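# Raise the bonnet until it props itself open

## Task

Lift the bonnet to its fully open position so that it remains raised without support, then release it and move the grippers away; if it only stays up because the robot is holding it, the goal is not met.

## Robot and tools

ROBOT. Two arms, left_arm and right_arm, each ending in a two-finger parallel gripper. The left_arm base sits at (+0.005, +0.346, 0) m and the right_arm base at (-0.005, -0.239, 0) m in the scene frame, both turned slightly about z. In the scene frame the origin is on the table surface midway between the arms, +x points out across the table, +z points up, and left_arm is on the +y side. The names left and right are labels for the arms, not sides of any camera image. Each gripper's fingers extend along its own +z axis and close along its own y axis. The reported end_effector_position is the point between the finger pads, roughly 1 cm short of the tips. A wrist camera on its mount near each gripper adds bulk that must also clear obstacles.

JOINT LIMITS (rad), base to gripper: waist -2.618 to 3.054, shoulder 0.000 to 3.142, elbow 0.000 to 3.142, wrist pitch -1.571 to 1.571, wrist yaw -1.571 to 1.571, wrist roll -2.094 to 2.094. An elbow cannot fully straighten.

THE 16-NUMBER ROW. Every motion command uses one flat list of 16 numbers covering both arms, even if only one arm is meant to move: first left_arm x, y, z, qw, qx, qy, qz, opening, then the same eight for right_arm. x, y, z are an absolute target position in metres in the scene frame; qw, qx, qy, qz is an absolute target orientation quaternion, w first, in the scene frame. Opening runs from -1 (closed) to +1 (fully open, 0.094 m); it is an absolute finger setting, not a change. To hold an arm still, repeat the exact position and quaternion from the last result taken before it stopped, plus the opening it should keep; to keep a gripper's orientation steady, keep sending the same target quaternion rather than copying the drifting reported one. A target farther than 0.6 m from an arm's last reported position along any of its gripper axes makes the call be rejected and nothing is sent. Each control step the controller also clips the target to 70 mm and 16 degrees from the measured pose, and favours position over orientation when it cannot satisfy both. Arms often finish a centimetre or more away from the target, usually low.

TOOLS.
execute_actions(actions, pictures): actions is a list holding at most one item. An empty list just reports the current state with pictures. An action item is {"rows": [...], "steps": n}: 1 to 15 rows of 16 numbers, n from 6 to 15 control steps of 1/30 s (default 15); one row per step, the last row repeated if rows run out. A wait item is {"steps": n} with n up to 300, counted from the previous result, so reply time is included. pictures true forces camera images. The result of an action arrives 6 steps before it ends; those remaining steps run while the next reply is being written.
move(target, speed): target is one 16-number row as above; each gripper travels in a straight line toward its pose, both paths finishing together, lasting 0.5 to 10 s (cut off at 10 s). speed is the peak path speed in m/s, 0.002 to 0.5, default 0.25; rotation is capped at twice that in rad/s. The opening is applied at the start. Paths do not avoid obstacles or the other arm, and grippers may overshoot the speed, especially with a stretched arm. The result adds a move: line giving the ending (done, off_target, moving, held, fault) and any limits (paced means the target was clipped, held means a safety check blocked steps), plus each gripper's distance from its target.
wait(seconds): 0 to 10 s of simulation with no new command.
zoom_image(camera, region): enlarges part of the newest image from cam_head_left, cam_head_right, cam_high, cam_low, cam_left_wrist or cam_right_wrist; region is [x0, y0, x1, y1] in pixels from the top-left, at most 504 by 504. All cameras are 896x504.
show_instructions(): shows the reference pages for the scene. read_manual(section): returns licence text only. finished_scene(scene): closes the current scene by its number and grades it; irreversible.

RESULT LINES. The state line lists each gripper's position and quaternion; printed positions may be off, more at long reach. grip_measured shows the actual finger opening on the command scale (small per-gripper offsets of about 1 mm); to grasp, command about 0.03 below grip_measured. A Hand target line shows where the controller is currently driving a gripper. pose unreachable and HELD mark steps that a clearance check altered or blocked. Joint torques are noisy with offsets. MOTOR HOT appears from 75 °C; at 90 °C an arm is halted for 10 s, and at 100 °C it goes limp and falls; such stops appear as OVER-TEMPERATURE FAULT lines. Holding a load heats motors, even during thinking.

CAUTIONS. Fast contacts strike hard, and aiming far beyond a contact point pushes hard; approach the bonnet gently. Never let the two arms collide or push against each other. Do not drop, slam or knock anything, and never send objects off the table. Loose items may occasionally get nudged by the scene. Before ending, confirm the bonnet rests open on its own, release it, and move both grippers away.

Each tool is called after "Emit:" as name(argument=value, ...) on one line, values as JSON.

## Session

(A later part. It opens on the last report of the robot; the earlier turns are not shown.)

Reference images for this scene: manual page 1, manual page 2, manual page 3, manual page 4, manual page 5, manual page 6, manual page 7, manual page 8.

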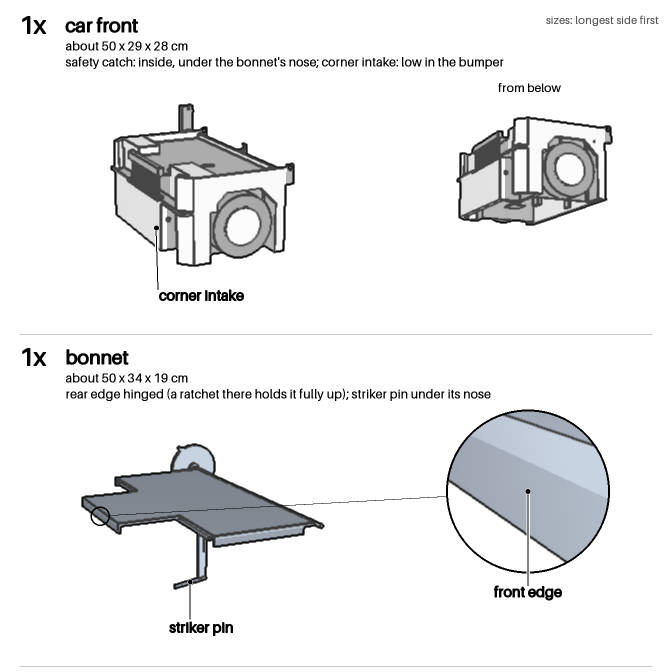

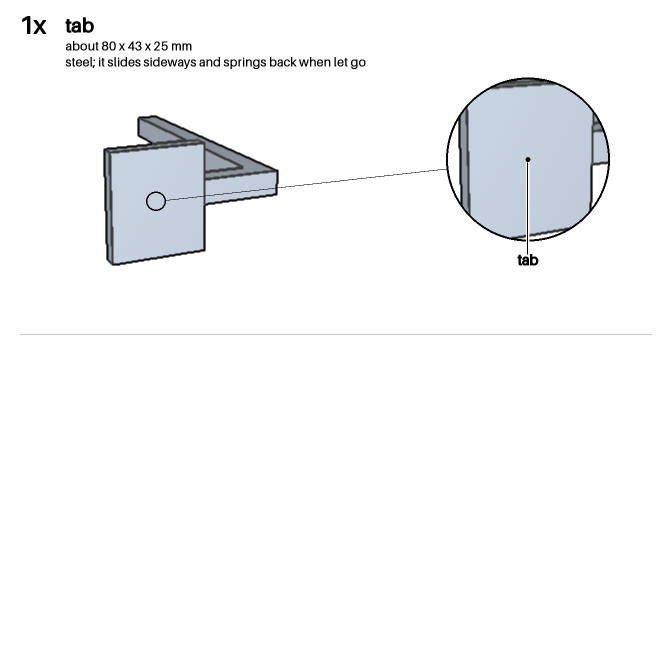

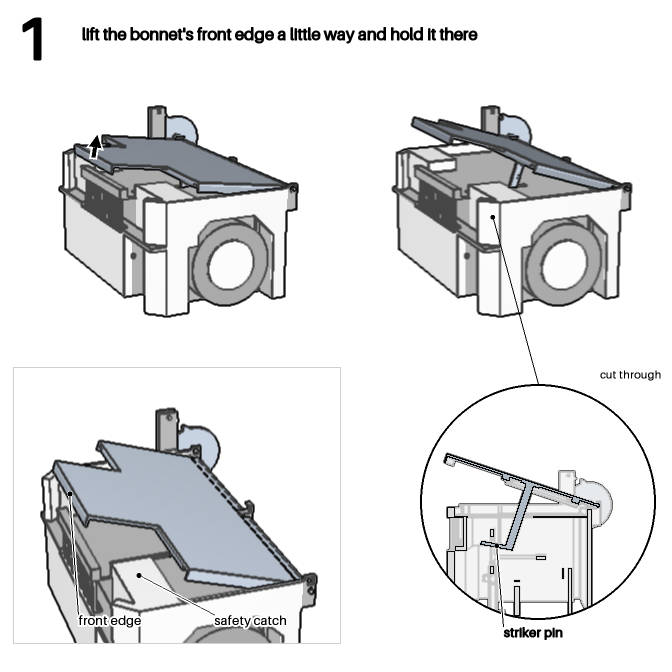

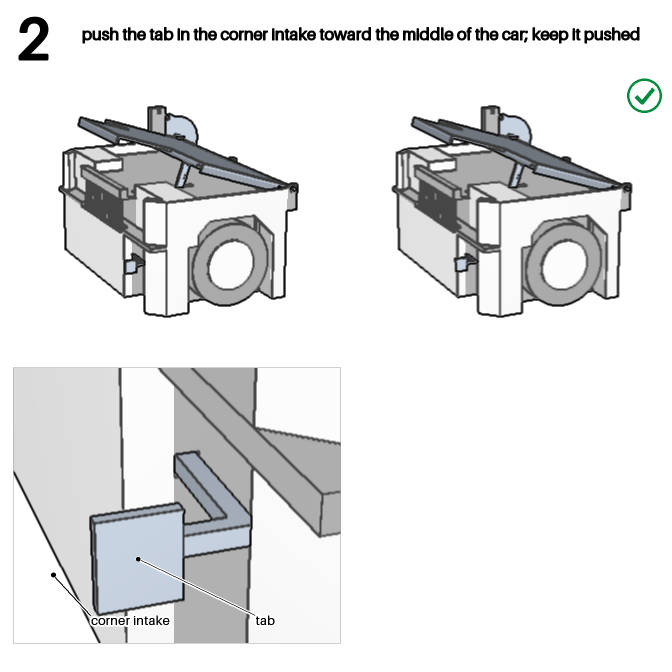

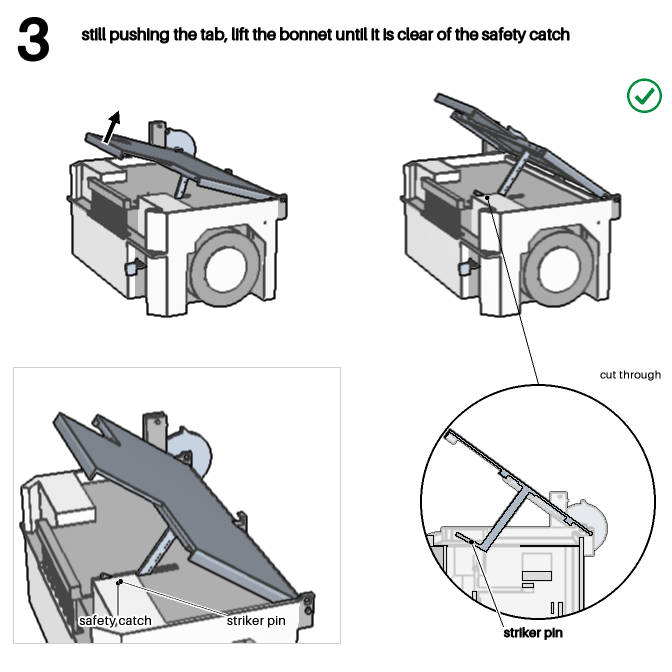

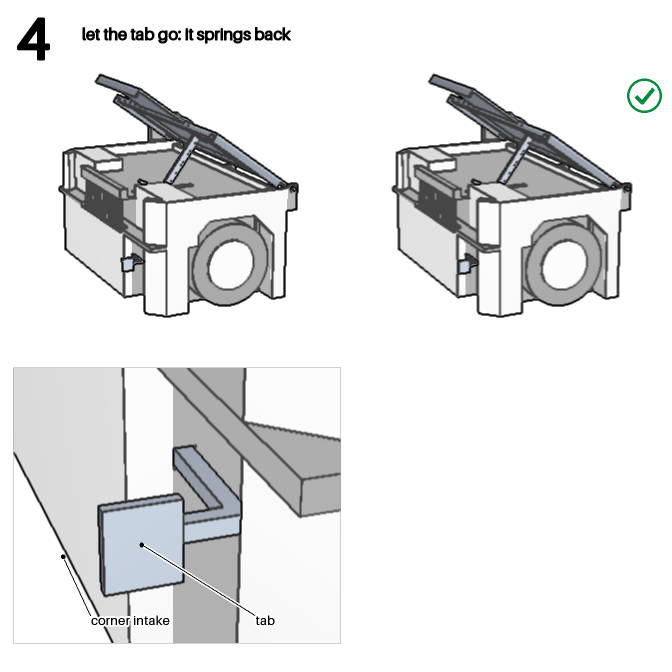

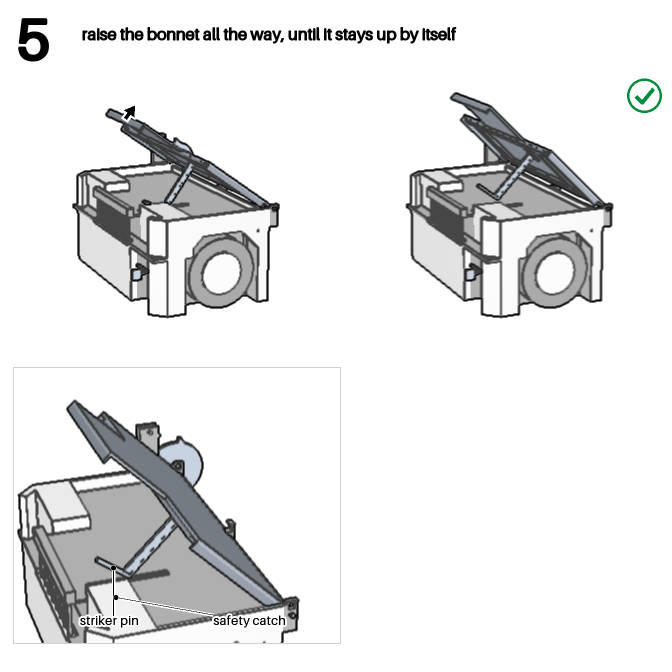

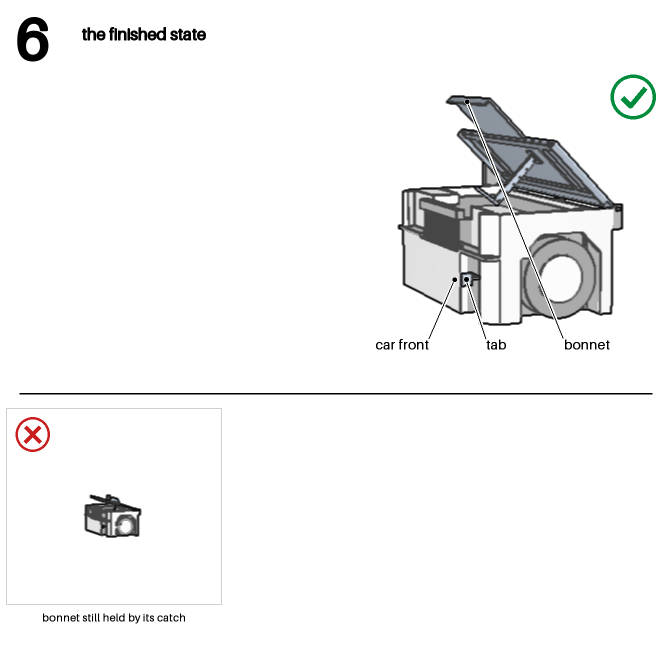

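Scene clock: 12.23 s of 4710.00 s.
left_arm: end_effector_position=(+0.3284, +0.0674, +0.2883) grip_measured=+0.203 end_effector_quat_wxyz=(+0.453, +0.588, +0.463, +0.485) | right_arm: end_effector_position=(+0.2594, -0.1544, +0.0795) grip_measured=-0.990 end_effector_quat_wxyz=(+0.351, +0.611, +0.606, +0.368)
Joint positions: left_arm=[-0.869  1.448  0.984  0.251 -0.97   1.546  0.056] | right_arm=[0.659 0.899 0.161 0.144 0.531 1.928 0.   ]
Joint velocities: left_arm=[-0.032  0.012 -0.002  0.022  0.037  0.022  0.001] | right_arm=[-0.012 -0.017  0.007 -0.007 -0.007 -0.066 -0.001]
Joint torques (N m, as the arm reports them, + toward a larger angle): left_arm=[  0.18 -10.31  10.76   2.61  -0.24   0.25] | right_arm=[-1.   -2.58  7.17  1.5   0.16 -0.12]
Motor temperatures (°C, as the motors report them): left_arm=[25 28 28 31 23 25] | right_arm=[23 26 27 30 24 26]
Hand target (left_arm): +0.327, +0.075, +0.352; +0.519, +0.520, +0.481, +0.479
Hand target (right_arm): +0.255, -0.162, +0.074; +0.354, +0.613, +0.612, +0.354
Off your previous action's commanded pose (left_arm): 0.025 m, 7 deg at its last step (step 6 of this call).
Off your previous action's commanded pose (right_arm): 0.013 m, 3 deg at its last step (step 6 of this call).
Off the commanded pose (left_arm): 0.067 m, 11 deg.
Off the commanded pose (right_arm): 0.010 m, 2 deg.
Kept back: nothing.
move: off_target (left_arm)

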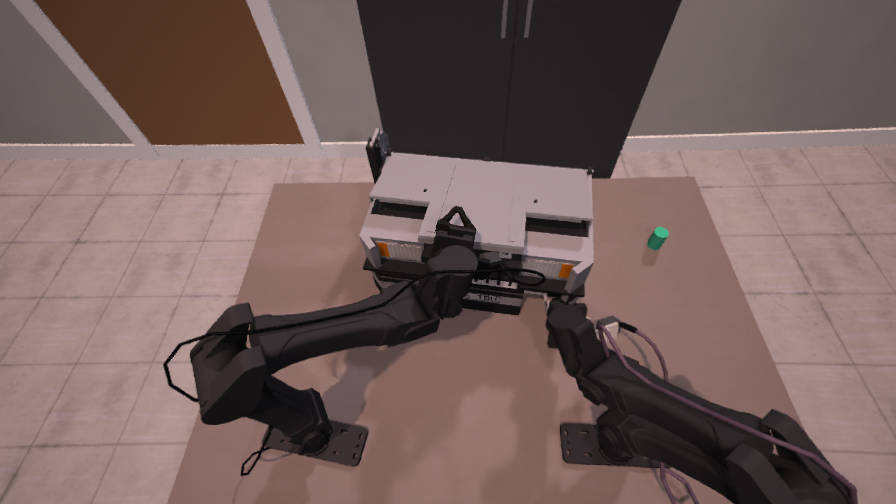

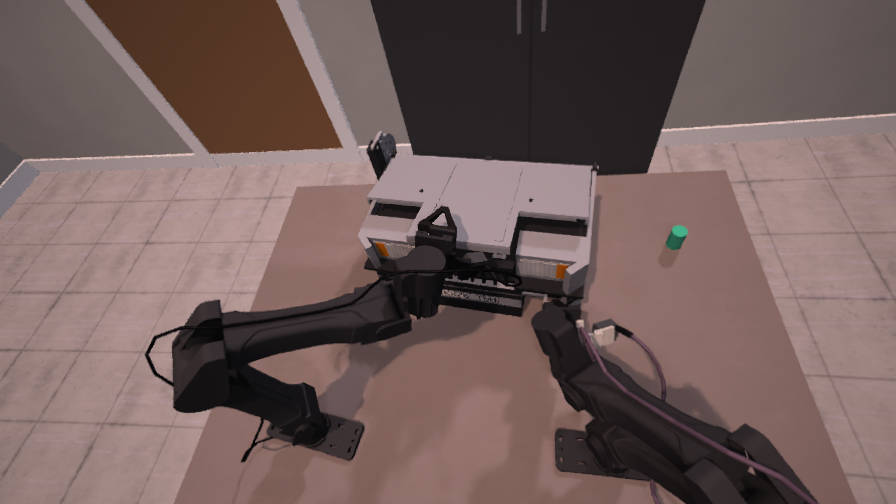

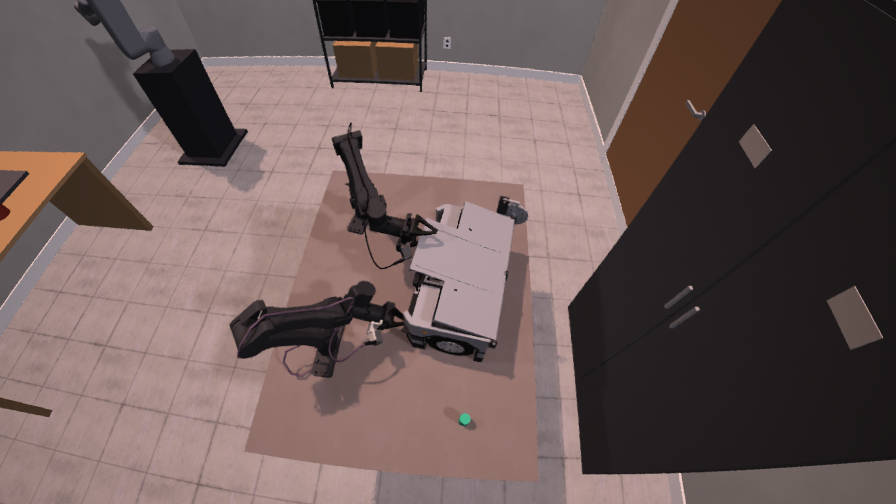

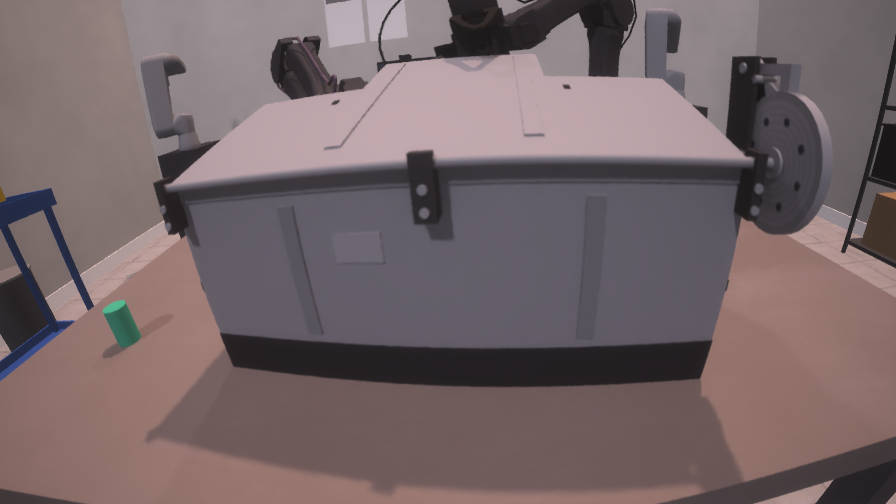

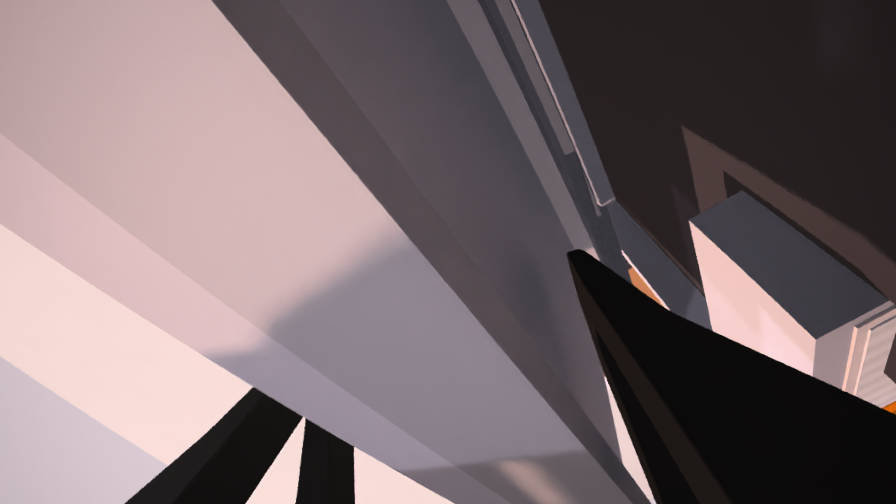

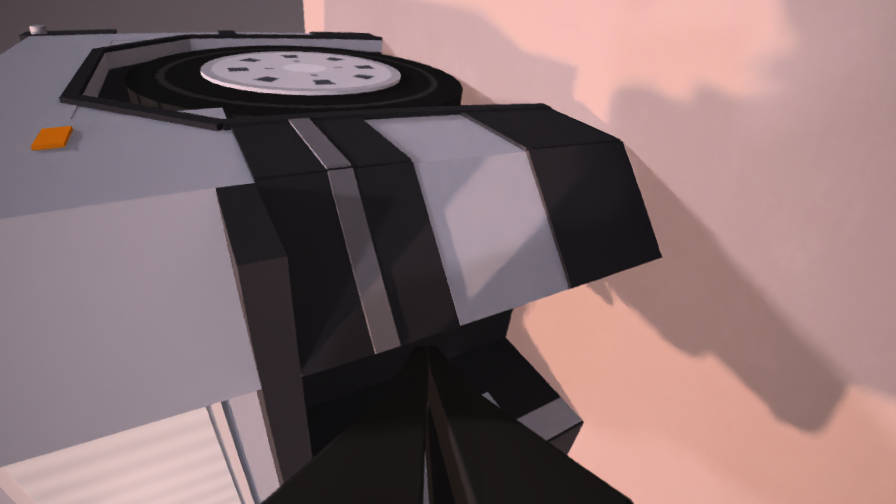

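Emit:
execute_actions(actions=[{"rows":[[0.33,0.07,0.358,0.52,0.52,0.48,0.48,0.2,0.255,-0.162,0.074,0.354,0.612,0.612,0.354,-1],[0.33,0.07,0.362,0.52,0.52,0.48,0.48,0.2,0.255,-0.162,0.074,0.354,0.612,0.612,0.354,-1],[0.33,0.07,0.366,0.52,0.52,0.48,0.48,0.2,0.255,-0.162,0.074,0.354,0.612,0.612,0.354,-1],[0.33,0.07,0.37,0.52,0.52,0.48,0.48,0.2,0.255,-0.162,0.074,0.354,0.612,0.612,0.354,-1],[0.33,0.07,0.375,0.52,0.52,0.48,0.48,0.2,0.255,-0.162,0.074,0.354,0.612,0.612,0.354,-1]],"steps":15}], pictures=true)

Scene clock: 13.07 s of 4710.00 s.
left_arm: end_effector_position=(+0.3306, +0.0662, +0.3032) grip_measured=+0.203 end_effector_quat_wxyz=(+0.451, +0.587, +0.464, +0.487) | right_arm: end_effector_position=(+0.2593, -0.1544, +0.0794) grip_measured=-0.990 end_effector_quat_wxyz=(+0.351, +0.611, +0.607, +0.368)
Joint positions: left_arm=[-0.866  1.448  1.044  0.189 -0.972  1.548  0.056] | right_arm=[0.659 0.899 0.161 0.144 0.53  1.928 0.   ]
Joint velocities: left_arm=[-0.017 -0.002  0.164 -0.081  0.007  0.022 -0.001] | right_arm=[ 0.002  0.002 -0.012  0.051  0.095 -0.022  0.001]
Joint torques (N m, as the arm reports them, + toward a larger angle): left_arm=[ -0.13 -11.14  10.47   2.57  -0.2    0.23] | right_arm=[-1.05 -2.42  7.17  1.52  0.16 -0.1 ]
Motor temperatures (°C, as the motors report them): left_arm=[25 28 29 31 23 25] | right_arm=[23 26 27 30 24 26]
Steps of this call (steps 1 to 16: nothing new was sent; steps 17 to 25: the first 9 steps of this action). Readings (end_effector_position):
17: left_arm (+0.3284, +0.0675, +0.2882) | right_arm (+0.2593, -0.1545, +0.0794)
18: left_arm (+0.3285, +0.0673, +0.2888) | right_arm (+0.2593, -0.1545, +0.0794)
20: left_arm (+0.3287, +0.0670, +0.2907) | right_arm (+0.2593, -0.1544, +0.0794)
24: left_arm (+0.3302, +0.0662, +0.3010) | right_arm (+0.2593, -0.1544, +0.0794)
25: the state above

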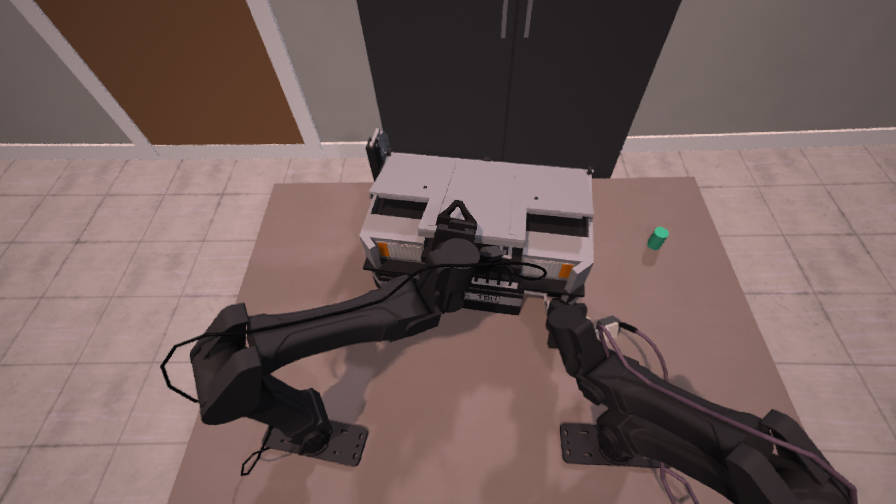

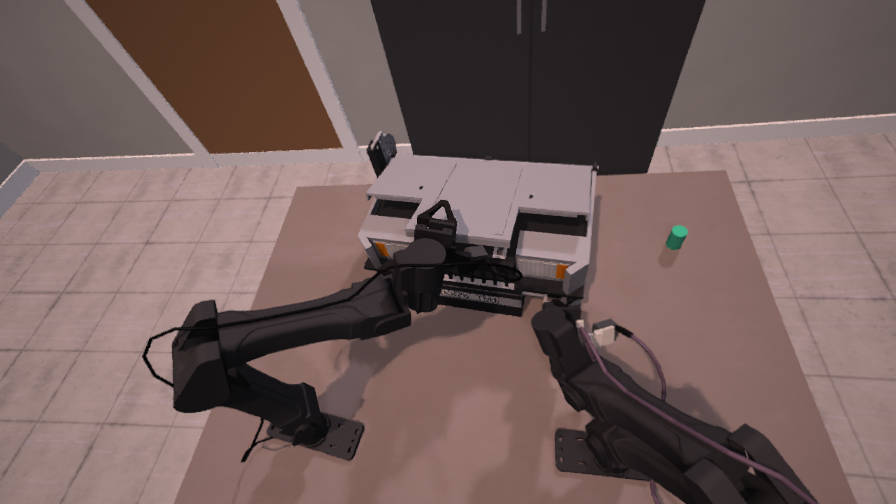

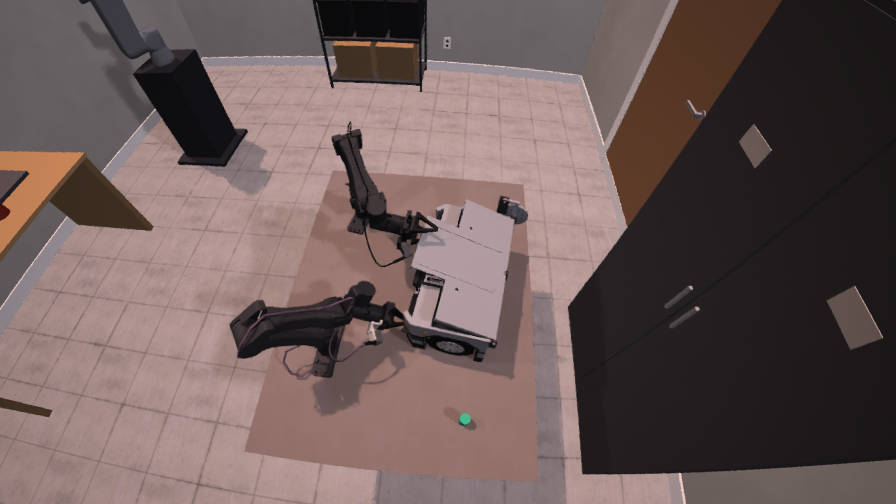

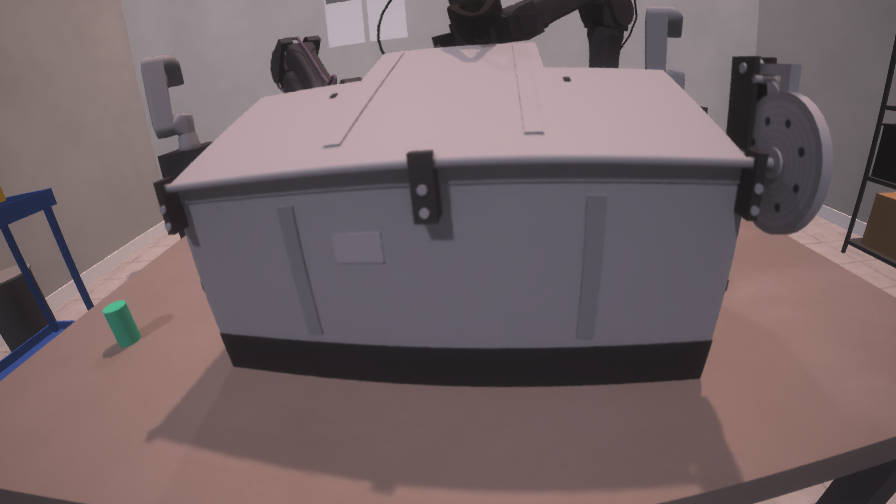

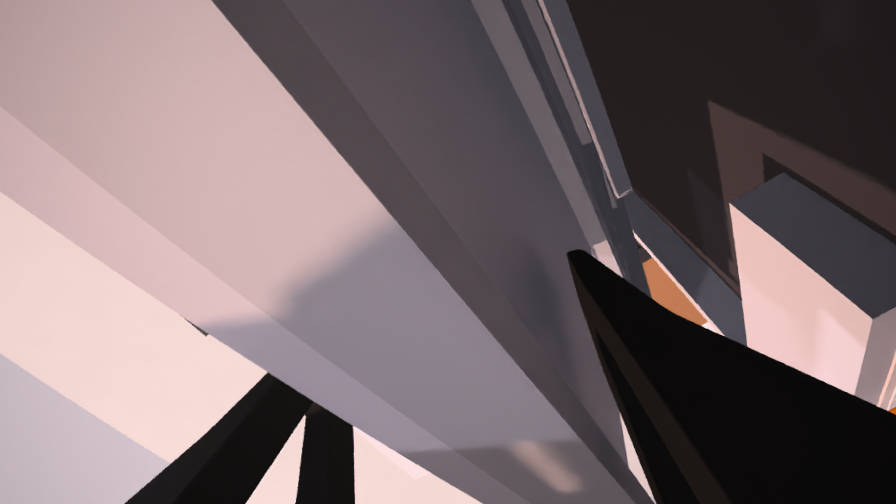

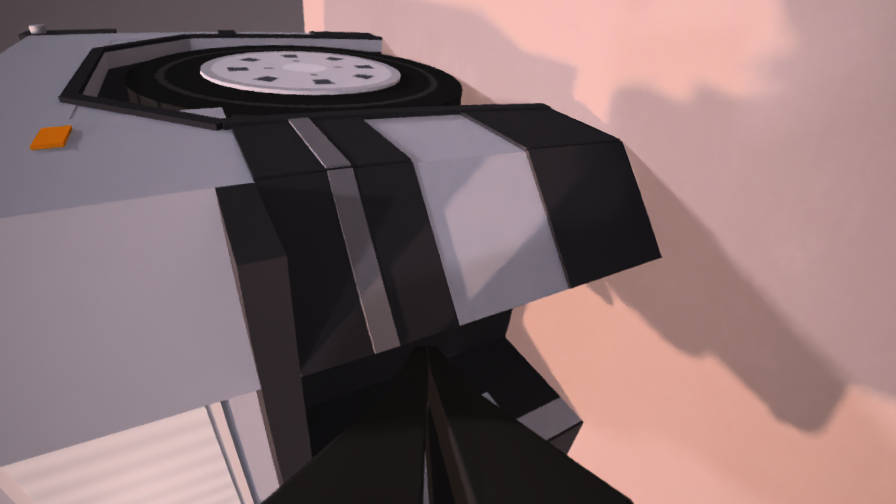

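Emit:
execute_actions(actions=[{"rows":[[0.33,0.07,0.375,0.52,0.52,0.48,0.48,0.2,0.26,-0.162,0.072,0.354,0.612,0.612,0.354,-1],[0.33,0.07,0.375,0.52,0.52,0.48,0.48,0.2,0.265,-0.162,0.07,0.354,0.612,0.612,0.354,-1],[0.33,0.07,0.375,0.52,0.52,0.48,0.48,0.2,0.27,-0.16,0.069,0.354,0.612,0.612,0.354,-1],[0.33,0.07,0.375,0.52,0.52,0.48,0.48,0.2,0.272,-0.155,0.068,0.354,0.612,0.612,0.354,-1],[0.33,0.07,0.375,0.52,0.52,0.48,0.48,0.2,0.272,-0.148,0.068,0.354,0.612,0.612,0.354,-1],[0.33,0.07,0.375,0.52,0.52,0.48,0.48,0.2,0.272,-0.141,0.068,0.354,0.612,0.612,0.354,-1],[0.33,0.07,0.375,0.52,0.52,0.48,0.48,0.2,0.273,-0.134,0.068,0.354,0.612,0.612,0.354,-1],[0.33,0.07,0.375,0.52,0.52,0.48,0.48,0.2,0.274,-0.127,0.068,0.354,0.612,0.612,0.354,-1],[0.33,0.07,0.375,0.52,0.52,0.48,0.48,0.2,0.275,-0.12,0.068,0.354,0.612,0.612,0.354,-1],[0.33,0.07,0.375,0.52,0.52,0.48,0.48,0.2,0.276,-0.113,0.068,0.354,0.612,0.612,0.354,-1],[0.33,0.07,0.375,0.52,0.52,0.48,0.48,0.2,0.276,-0.106,0.068,0.354,0.612,0.612,0.354,-1],[0.33,0.07,0.375,0.52,0.52,0.48,0.48,0.2,0.276,-0.10,0.068,0.354,0.612,0.612,0.354,-1]],"steps":15}])

Emit:
execute_actions(actions=[{"rows":[[0.33,0.07,0.375,0.52,0.52,0.48,0.48,0.2,0.276,-0.10,0.068,0.354,0.612,0.612,0.354,-1]],"steps":12}], pictures=true)

Scene clock: 13.73 s of 4710.00 s.
left_arm: end_effector_position=(+0.3312, +0.0661, +0.3068) grip_measured=+0.203 end_effector_quat_wxyz=(+0.451, +0.587, +0.464, +0.487) | right_arm: end_effector_position=(+0.2621, -0.1468, +0.0553) grip_measured=-0.990 end_effector_quat_wxyz=(+0.353, +0.613, +0.626, +0.329)
Joint positions: left_arm=[-0.865  1.448  1.058  0.176 -0.973  1.549  0.056] | right_arm=[0.704 1.103 0.183 0.226 0.581 1.954 0.   ]
Joint velocities: left_arm=[ 0.002 -0.007 -0.002  0.022 -0.022 -0.022  0.   ] | right_arm=[ 0.72   0.852  0.354 -0.051  0.667  0.344 -0.001]
Joint torques (N m, as the arm reports them, + toward a larger angle): left_arm=[ -0.08 -10.85  10.73   2.55  -0.22   0.23] | right_arm=[ 1.76 -0.74 10.94  2.04 -0.44 -0.04]
Motor temperatures (°C, as the motors report them): left_arm=[25 29 29 32 23 25] | right_arm=[23 26 27 30 24 26]
Off your previous action's commanded pose (left_arm): 0.068 m, 11 deg at its last step (step 6 of this call).
Off your previous action's commanded pose (right_arm): 0.010 m, 2 deg at its last step (step 6 of this call).
Steps of this call (steps 1 to 6: the last 6 steps of your previous action; steps 7 to 11: nothing new was sent; steps 12 to 20: the first 9 steps of this action). Readings (end_effector_position):
12: left_arm (+0.3312, +0.0661, +0.3068) | right_arm (+0.2595, -0.1546, +0.0793)
13: left_arm (+0.3312, +0.0661, +0.3068) | right_arm (+0.2605, -0.1559, +0.0790)
15: left_arm (+0.3312, +0.0661, +0.3068) | right_arm (+0.2633, -0.1554, +0.0753)
19: left_arm (+0.3312, +0.0661, +0.3068) | right_arm (+0.2623, -0.1505, +0.0572)
20: the state above

Scene clock: 14.13 s of 4710.00 s.
left_arm: end_effector_position=(+0.3312, +0.0661, +0.3067) grip_measured=+0.203 end_effector_quat_wxyz=(+0.450, +0.587, +0.464, +0.487) | right_arm: end_effector_position=(+0.2595, -0.1495, +0.0533) grip_measured=-0.990 end_effector_quat_wxyz=(+0.404, +0.623, +0.607, +0.282)
Joint positions: left_arm=[-0.865  1.448  1.058  0.176 -0.973  1.549  0.056] | right_arm=[0.818 1.228 0.246 0.156 0.796 2.067 0.   ]
Joint velocities: left_arm=[ 0.007  0.007 -0.017 -0.022 -0.051 -0.022 -0.001] | right_arm=[ 0.012 -0.007  0.012 -0.139 -0.051  0.022 -0.   ]
Joint torques (N m, as the arm reports them, + toward a larger angle): left_arm=[ -0.07 -10.87  10.74   2.55  -0.22   0.22] | right_arm=[ 2.69 -1.66 12.26  2.24 -0.65 -0.1 ]
Motor temperatures (°C, as the motors report them): left_arm=[25 29 29 32 23 25] | right_arm=[23 26 27 30 24 26]
Off your previous action's commanded pose (left_arm): 0.068 m, 11 deg at its last step (step 6 of this call).
Off your previous action's commanded pose (right_arm): 0.054 m, 9 deg at its last step (step 6 of this call).
Steps of this call (steps 1 to 6: the last 6 steps of your previous action; steps 7 to 12: the first 6 steps of this action). Readings (end_effector_position):
7: left_arm (+0.3312, +0.0661, +0.3067) | right_arm (+0.2605, -0.1496, +0.0534)
8: left_arm (+0.3312, +0.0661, +0.3067) | right_arm (+0.2603, -0.1498, +0.0534)
10: left_arm (+0.3312, +0.0661, +0.3067) | right_arm (+0.2600, -0.1497, +0.0535)
12: the state above

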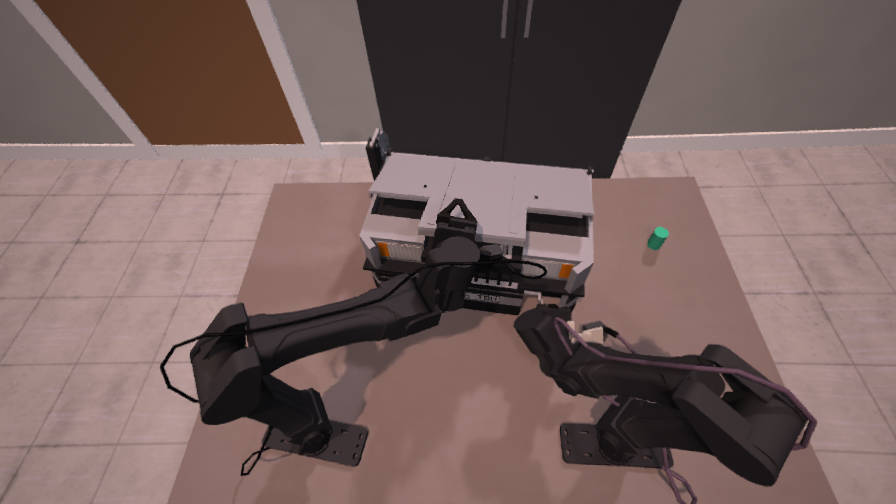

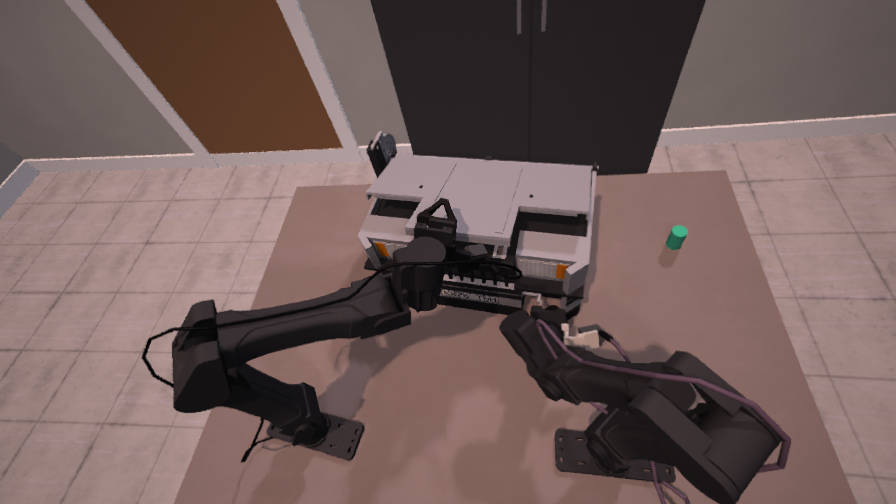

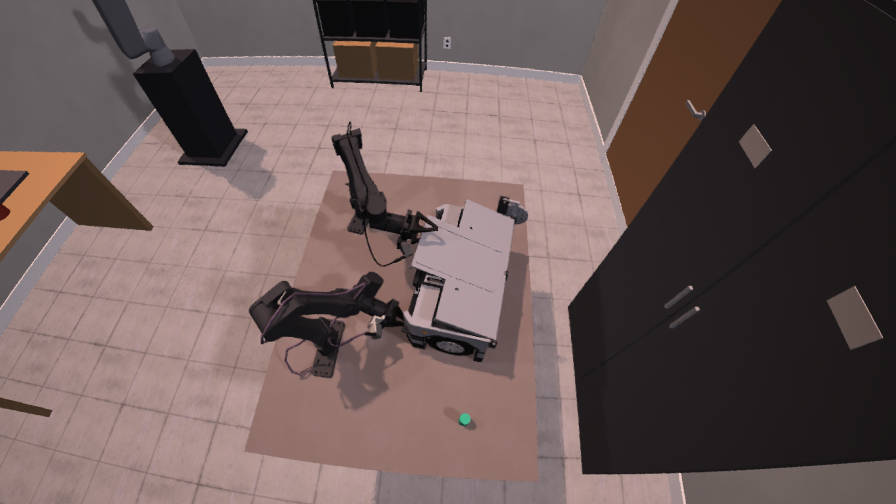

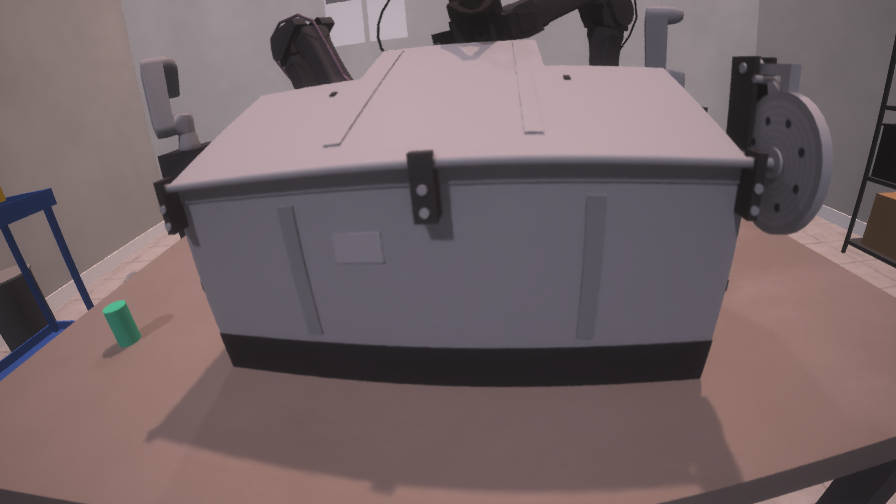

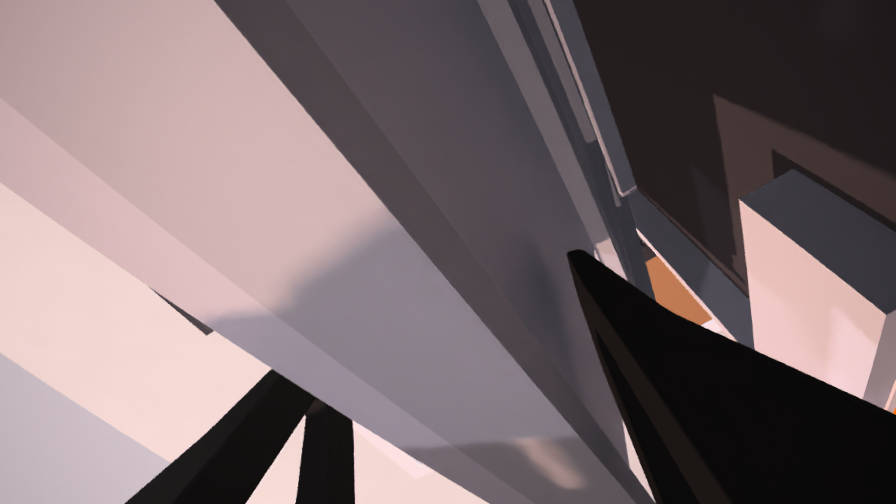

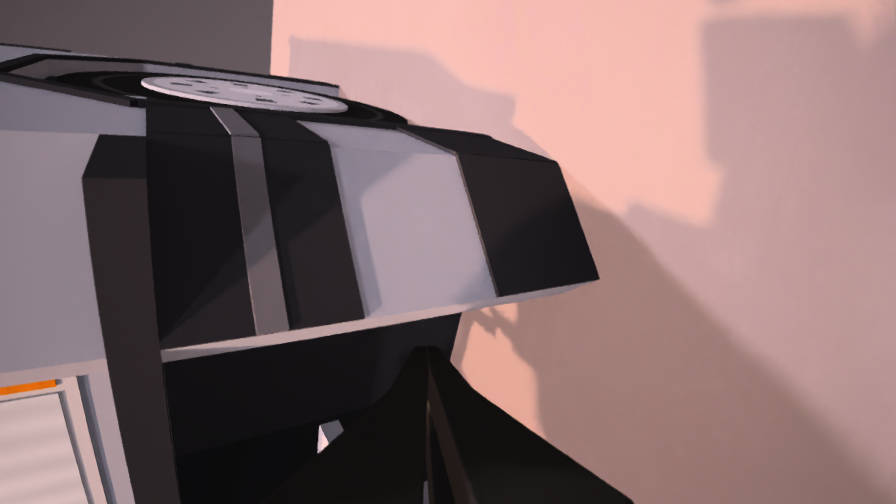

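Emit:
zoom_image(camera="cam_head_right", region=[460, 250, 640, 360])

Region (460, 250, 640, 360) of cam_head_right's 896x504 image, scaled by 2.800, with more detail than that image has.

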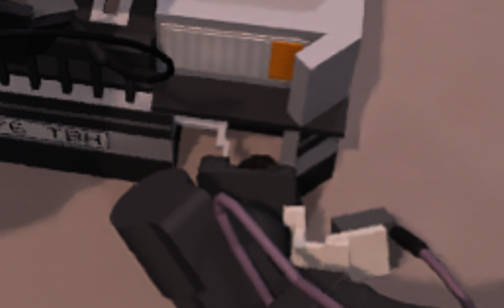

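Emit:
execute_actions(actions=[{"rows":[[0.331,0.07,0.379,0.52,0.52,0.48,0.48,0.2,0.276,-0.10,0.068,0.354,0.612,0.612,0.354,-1],[0.332,0.07,0.383,0.52,0.52,0.48,0.48,0.2,0.276,-0.10,0.068,0.354,0.612,0.612,0.354,-1],[0.333,0.07,0.387,0.52,0.52,0.48,0.48,0.2,0.276,-0.10,0.068,0.354,0.612,0.612,0.354,-1],[0.334,0.07,0.391,0.52,0.52,0.48,0.48,0.2,0.276,-0.10,0.068,0.354,0.612,0.612,0.354,-1],[0.335,0.07,0.395,0.52,0.52,0.48,0.48,0.2,0.276,-0.10,0.068,0.354,0.612,0.612,0.354,-1],[0.336,0.07,0.399,0.52,0.52,0.48,0.48,0.2,0.276,-0.10,0.068,0.354,0.612,0.612,0.354,-1],[0.337,0.07,0.403,0.52,0.52,0.48,0.48,0.2,0.276,-0.10,0.068,0.354,0.612,0.612,0.354,-1],[0.338,0.07,0.407,0.52,0.52,0.48,0.48,0.2,0.276,-0.10,0.068,0.354,0.612,0.612,0.354,-1],[0.339,0.07,0.411,0.52,0.52,0.48,0.48,0.2,0.276,-0.10,0.068,0.354,0.612,0.612,0.354,-1],[0.34,0.07,0.415,0.52,0.52,0.48,0.48,0.2,0.276,-0.10,0.068,0.354,0.612,0.612,0.354,-1]],"steps":15}])

Emit:
execute_actions(actions=[{"rows":[[0.34,0.07,0.415,0.52,0.52,0.48,0.48,0.2,0.276,-0.10,0.068,0.354,0.612,0.612,0.354,-1]],"steps":15}])

Scene clock: 14.97 s of 4710.00 s.
left_arm: end_effector_position=(+0.3356, +0.0653, +0.3266) grip_measured=+0.203 end_effector_quat_wxyz=(+0.453, +0.587, +0.464, +0.485) | right_arm: end_effector_position=(+0.2586, -0.1487, +0.0528) grip_measured=-0.990 end_effector_quat_wxyz=(+0.403, +0.625, +0.607, +0.282)
Joint positions: left_arm=[-0.853  1.448  1.136  0.103 -0.956  1.549  0.056] | right_arm=[0.823 1.228 0.248 0.147 0.798 2.079 0.   ]
Joint velocities: left_arm=[ 0.061  0.007  0.393 -0.3    0.051 -0.066  0.   ] | right_arm=[-0.012 -0.002 -0.007 -0.066  0.022 -0.037 -0.   ]
Joint torques (N m, as the arm reports them, + toward a larger angle): left_arm=[  0.25 -10.23  11.17   2.82  -0.34   0.26] | right_arm=[ 2.94 -1.55 12.29  2.18 -0.64 -0.07]
Motor temperatures (°C, as the motors report them): left_arm=[25 29 29 32 23 25] | right_arm=[23 26 27 30 24 26]
Off your previous action's commanded pose (left_arm): 0.068 m, 11 deg at its last step (step 6 of this call).
Off your previous action's commanded pose (right_arm): 0.054 m, 10 deg at its last step (step 6 of this call).
Steps of this call (steps 1 to 6: the last 6 steps of your previous action; steps 7 to 16: nothing new was sent; steps 17 to 25: the first 9 steps of this action). Readings (end_effector_position):
17: left_arm (+0.3312, +0.0661, +0.3071) | right_arm (+0.2590, -0.1491, +0.0530)
18: left_arm (+0.3313, +0.0660, +0.3075) | right_arm (+0.2589, -0.1490, +0.0530)
20: left_arm (+0.3321, +0.0658, +0.3101) | right_arm (+0.2587, -0.1489, +0.0529)
24: left_arm (+0.3348, +0.0654, +0.3227) | right_arm (+0.2586, -0.1487, +0.0528)
25: the state above

Scene clock: 15.47 s of 4710.00 s.
left_arm: end_effector_position=(+0.3413, +0.0635, +0.3458) grip_measured=+0.203 end_effector_quat_wxyz=(+0.453, +0.597, +0.459, +0.476) | right_arm: end_effector_position=(+0.2586, -0.1487, +0.0528) grip_measured=-0.990 end_effector_quat_wxyz=(+0.402, +0.625, +0.606, +0.282)
Joint positions: left_arm=[-0.831  1.451  1.23  -0.    -0.909  1.549  0.056] | right_arm=[0.823 1.228 0.248 0.147 0.798 2.079 0.   ]
Joint velocities: left_arm=[-0.007 -0.017  0.017 -0.007 -0.051 -0.007  0.   ] | right_arm=[-0.017 -0.012 -0.002  0.051  0.051  0.037 -0.001]
Joint torques (N m, as the arm reports them, + toward a larger angle): left_arm=[-0.65 -9.29 11.46  2.72 -0.55  0.11] | right_arm=[ 2.86 -1.56 12.28  2.18 -0.64 -0.08]
Motor temperatures (°C, as the motors report them): left_arm=[25 29 29 32 23 25] | right_arm=[23 26 27 31 24 26]
Off your previous action's commanded pose (left_arm): 0.069 m, 11 deg at its last step (step 6 of this call).
Off your previous action's commanded pose (right_arm): 0.054 m, 10 deg at its last step (step 6 of this call).
Steps of this call (steps 1 to 6: the last 6 steps of your previous action; steps 7 to 15: the first 9 steps of this action). Readings (end_effector_position):
7: left_arm (+0.3411, +0.0642, +0.3467) | right_arm (+0.2586, -0.1487, +0.0528)
8: left_arm (+0.3412, +0.0638, +0.3461) | right_arm (+0.2586, -0.1487, +0.0528)
10: left_arm (+0.3413, +0.0636, +0.3459) | right_arm (+0.2586, -0.1487, +0.0528)
14: left_arm (+0.3413, +0.0635, +0.3458) | right_arm (+0.2586, -0.1487, +0.0528)
15: the state above


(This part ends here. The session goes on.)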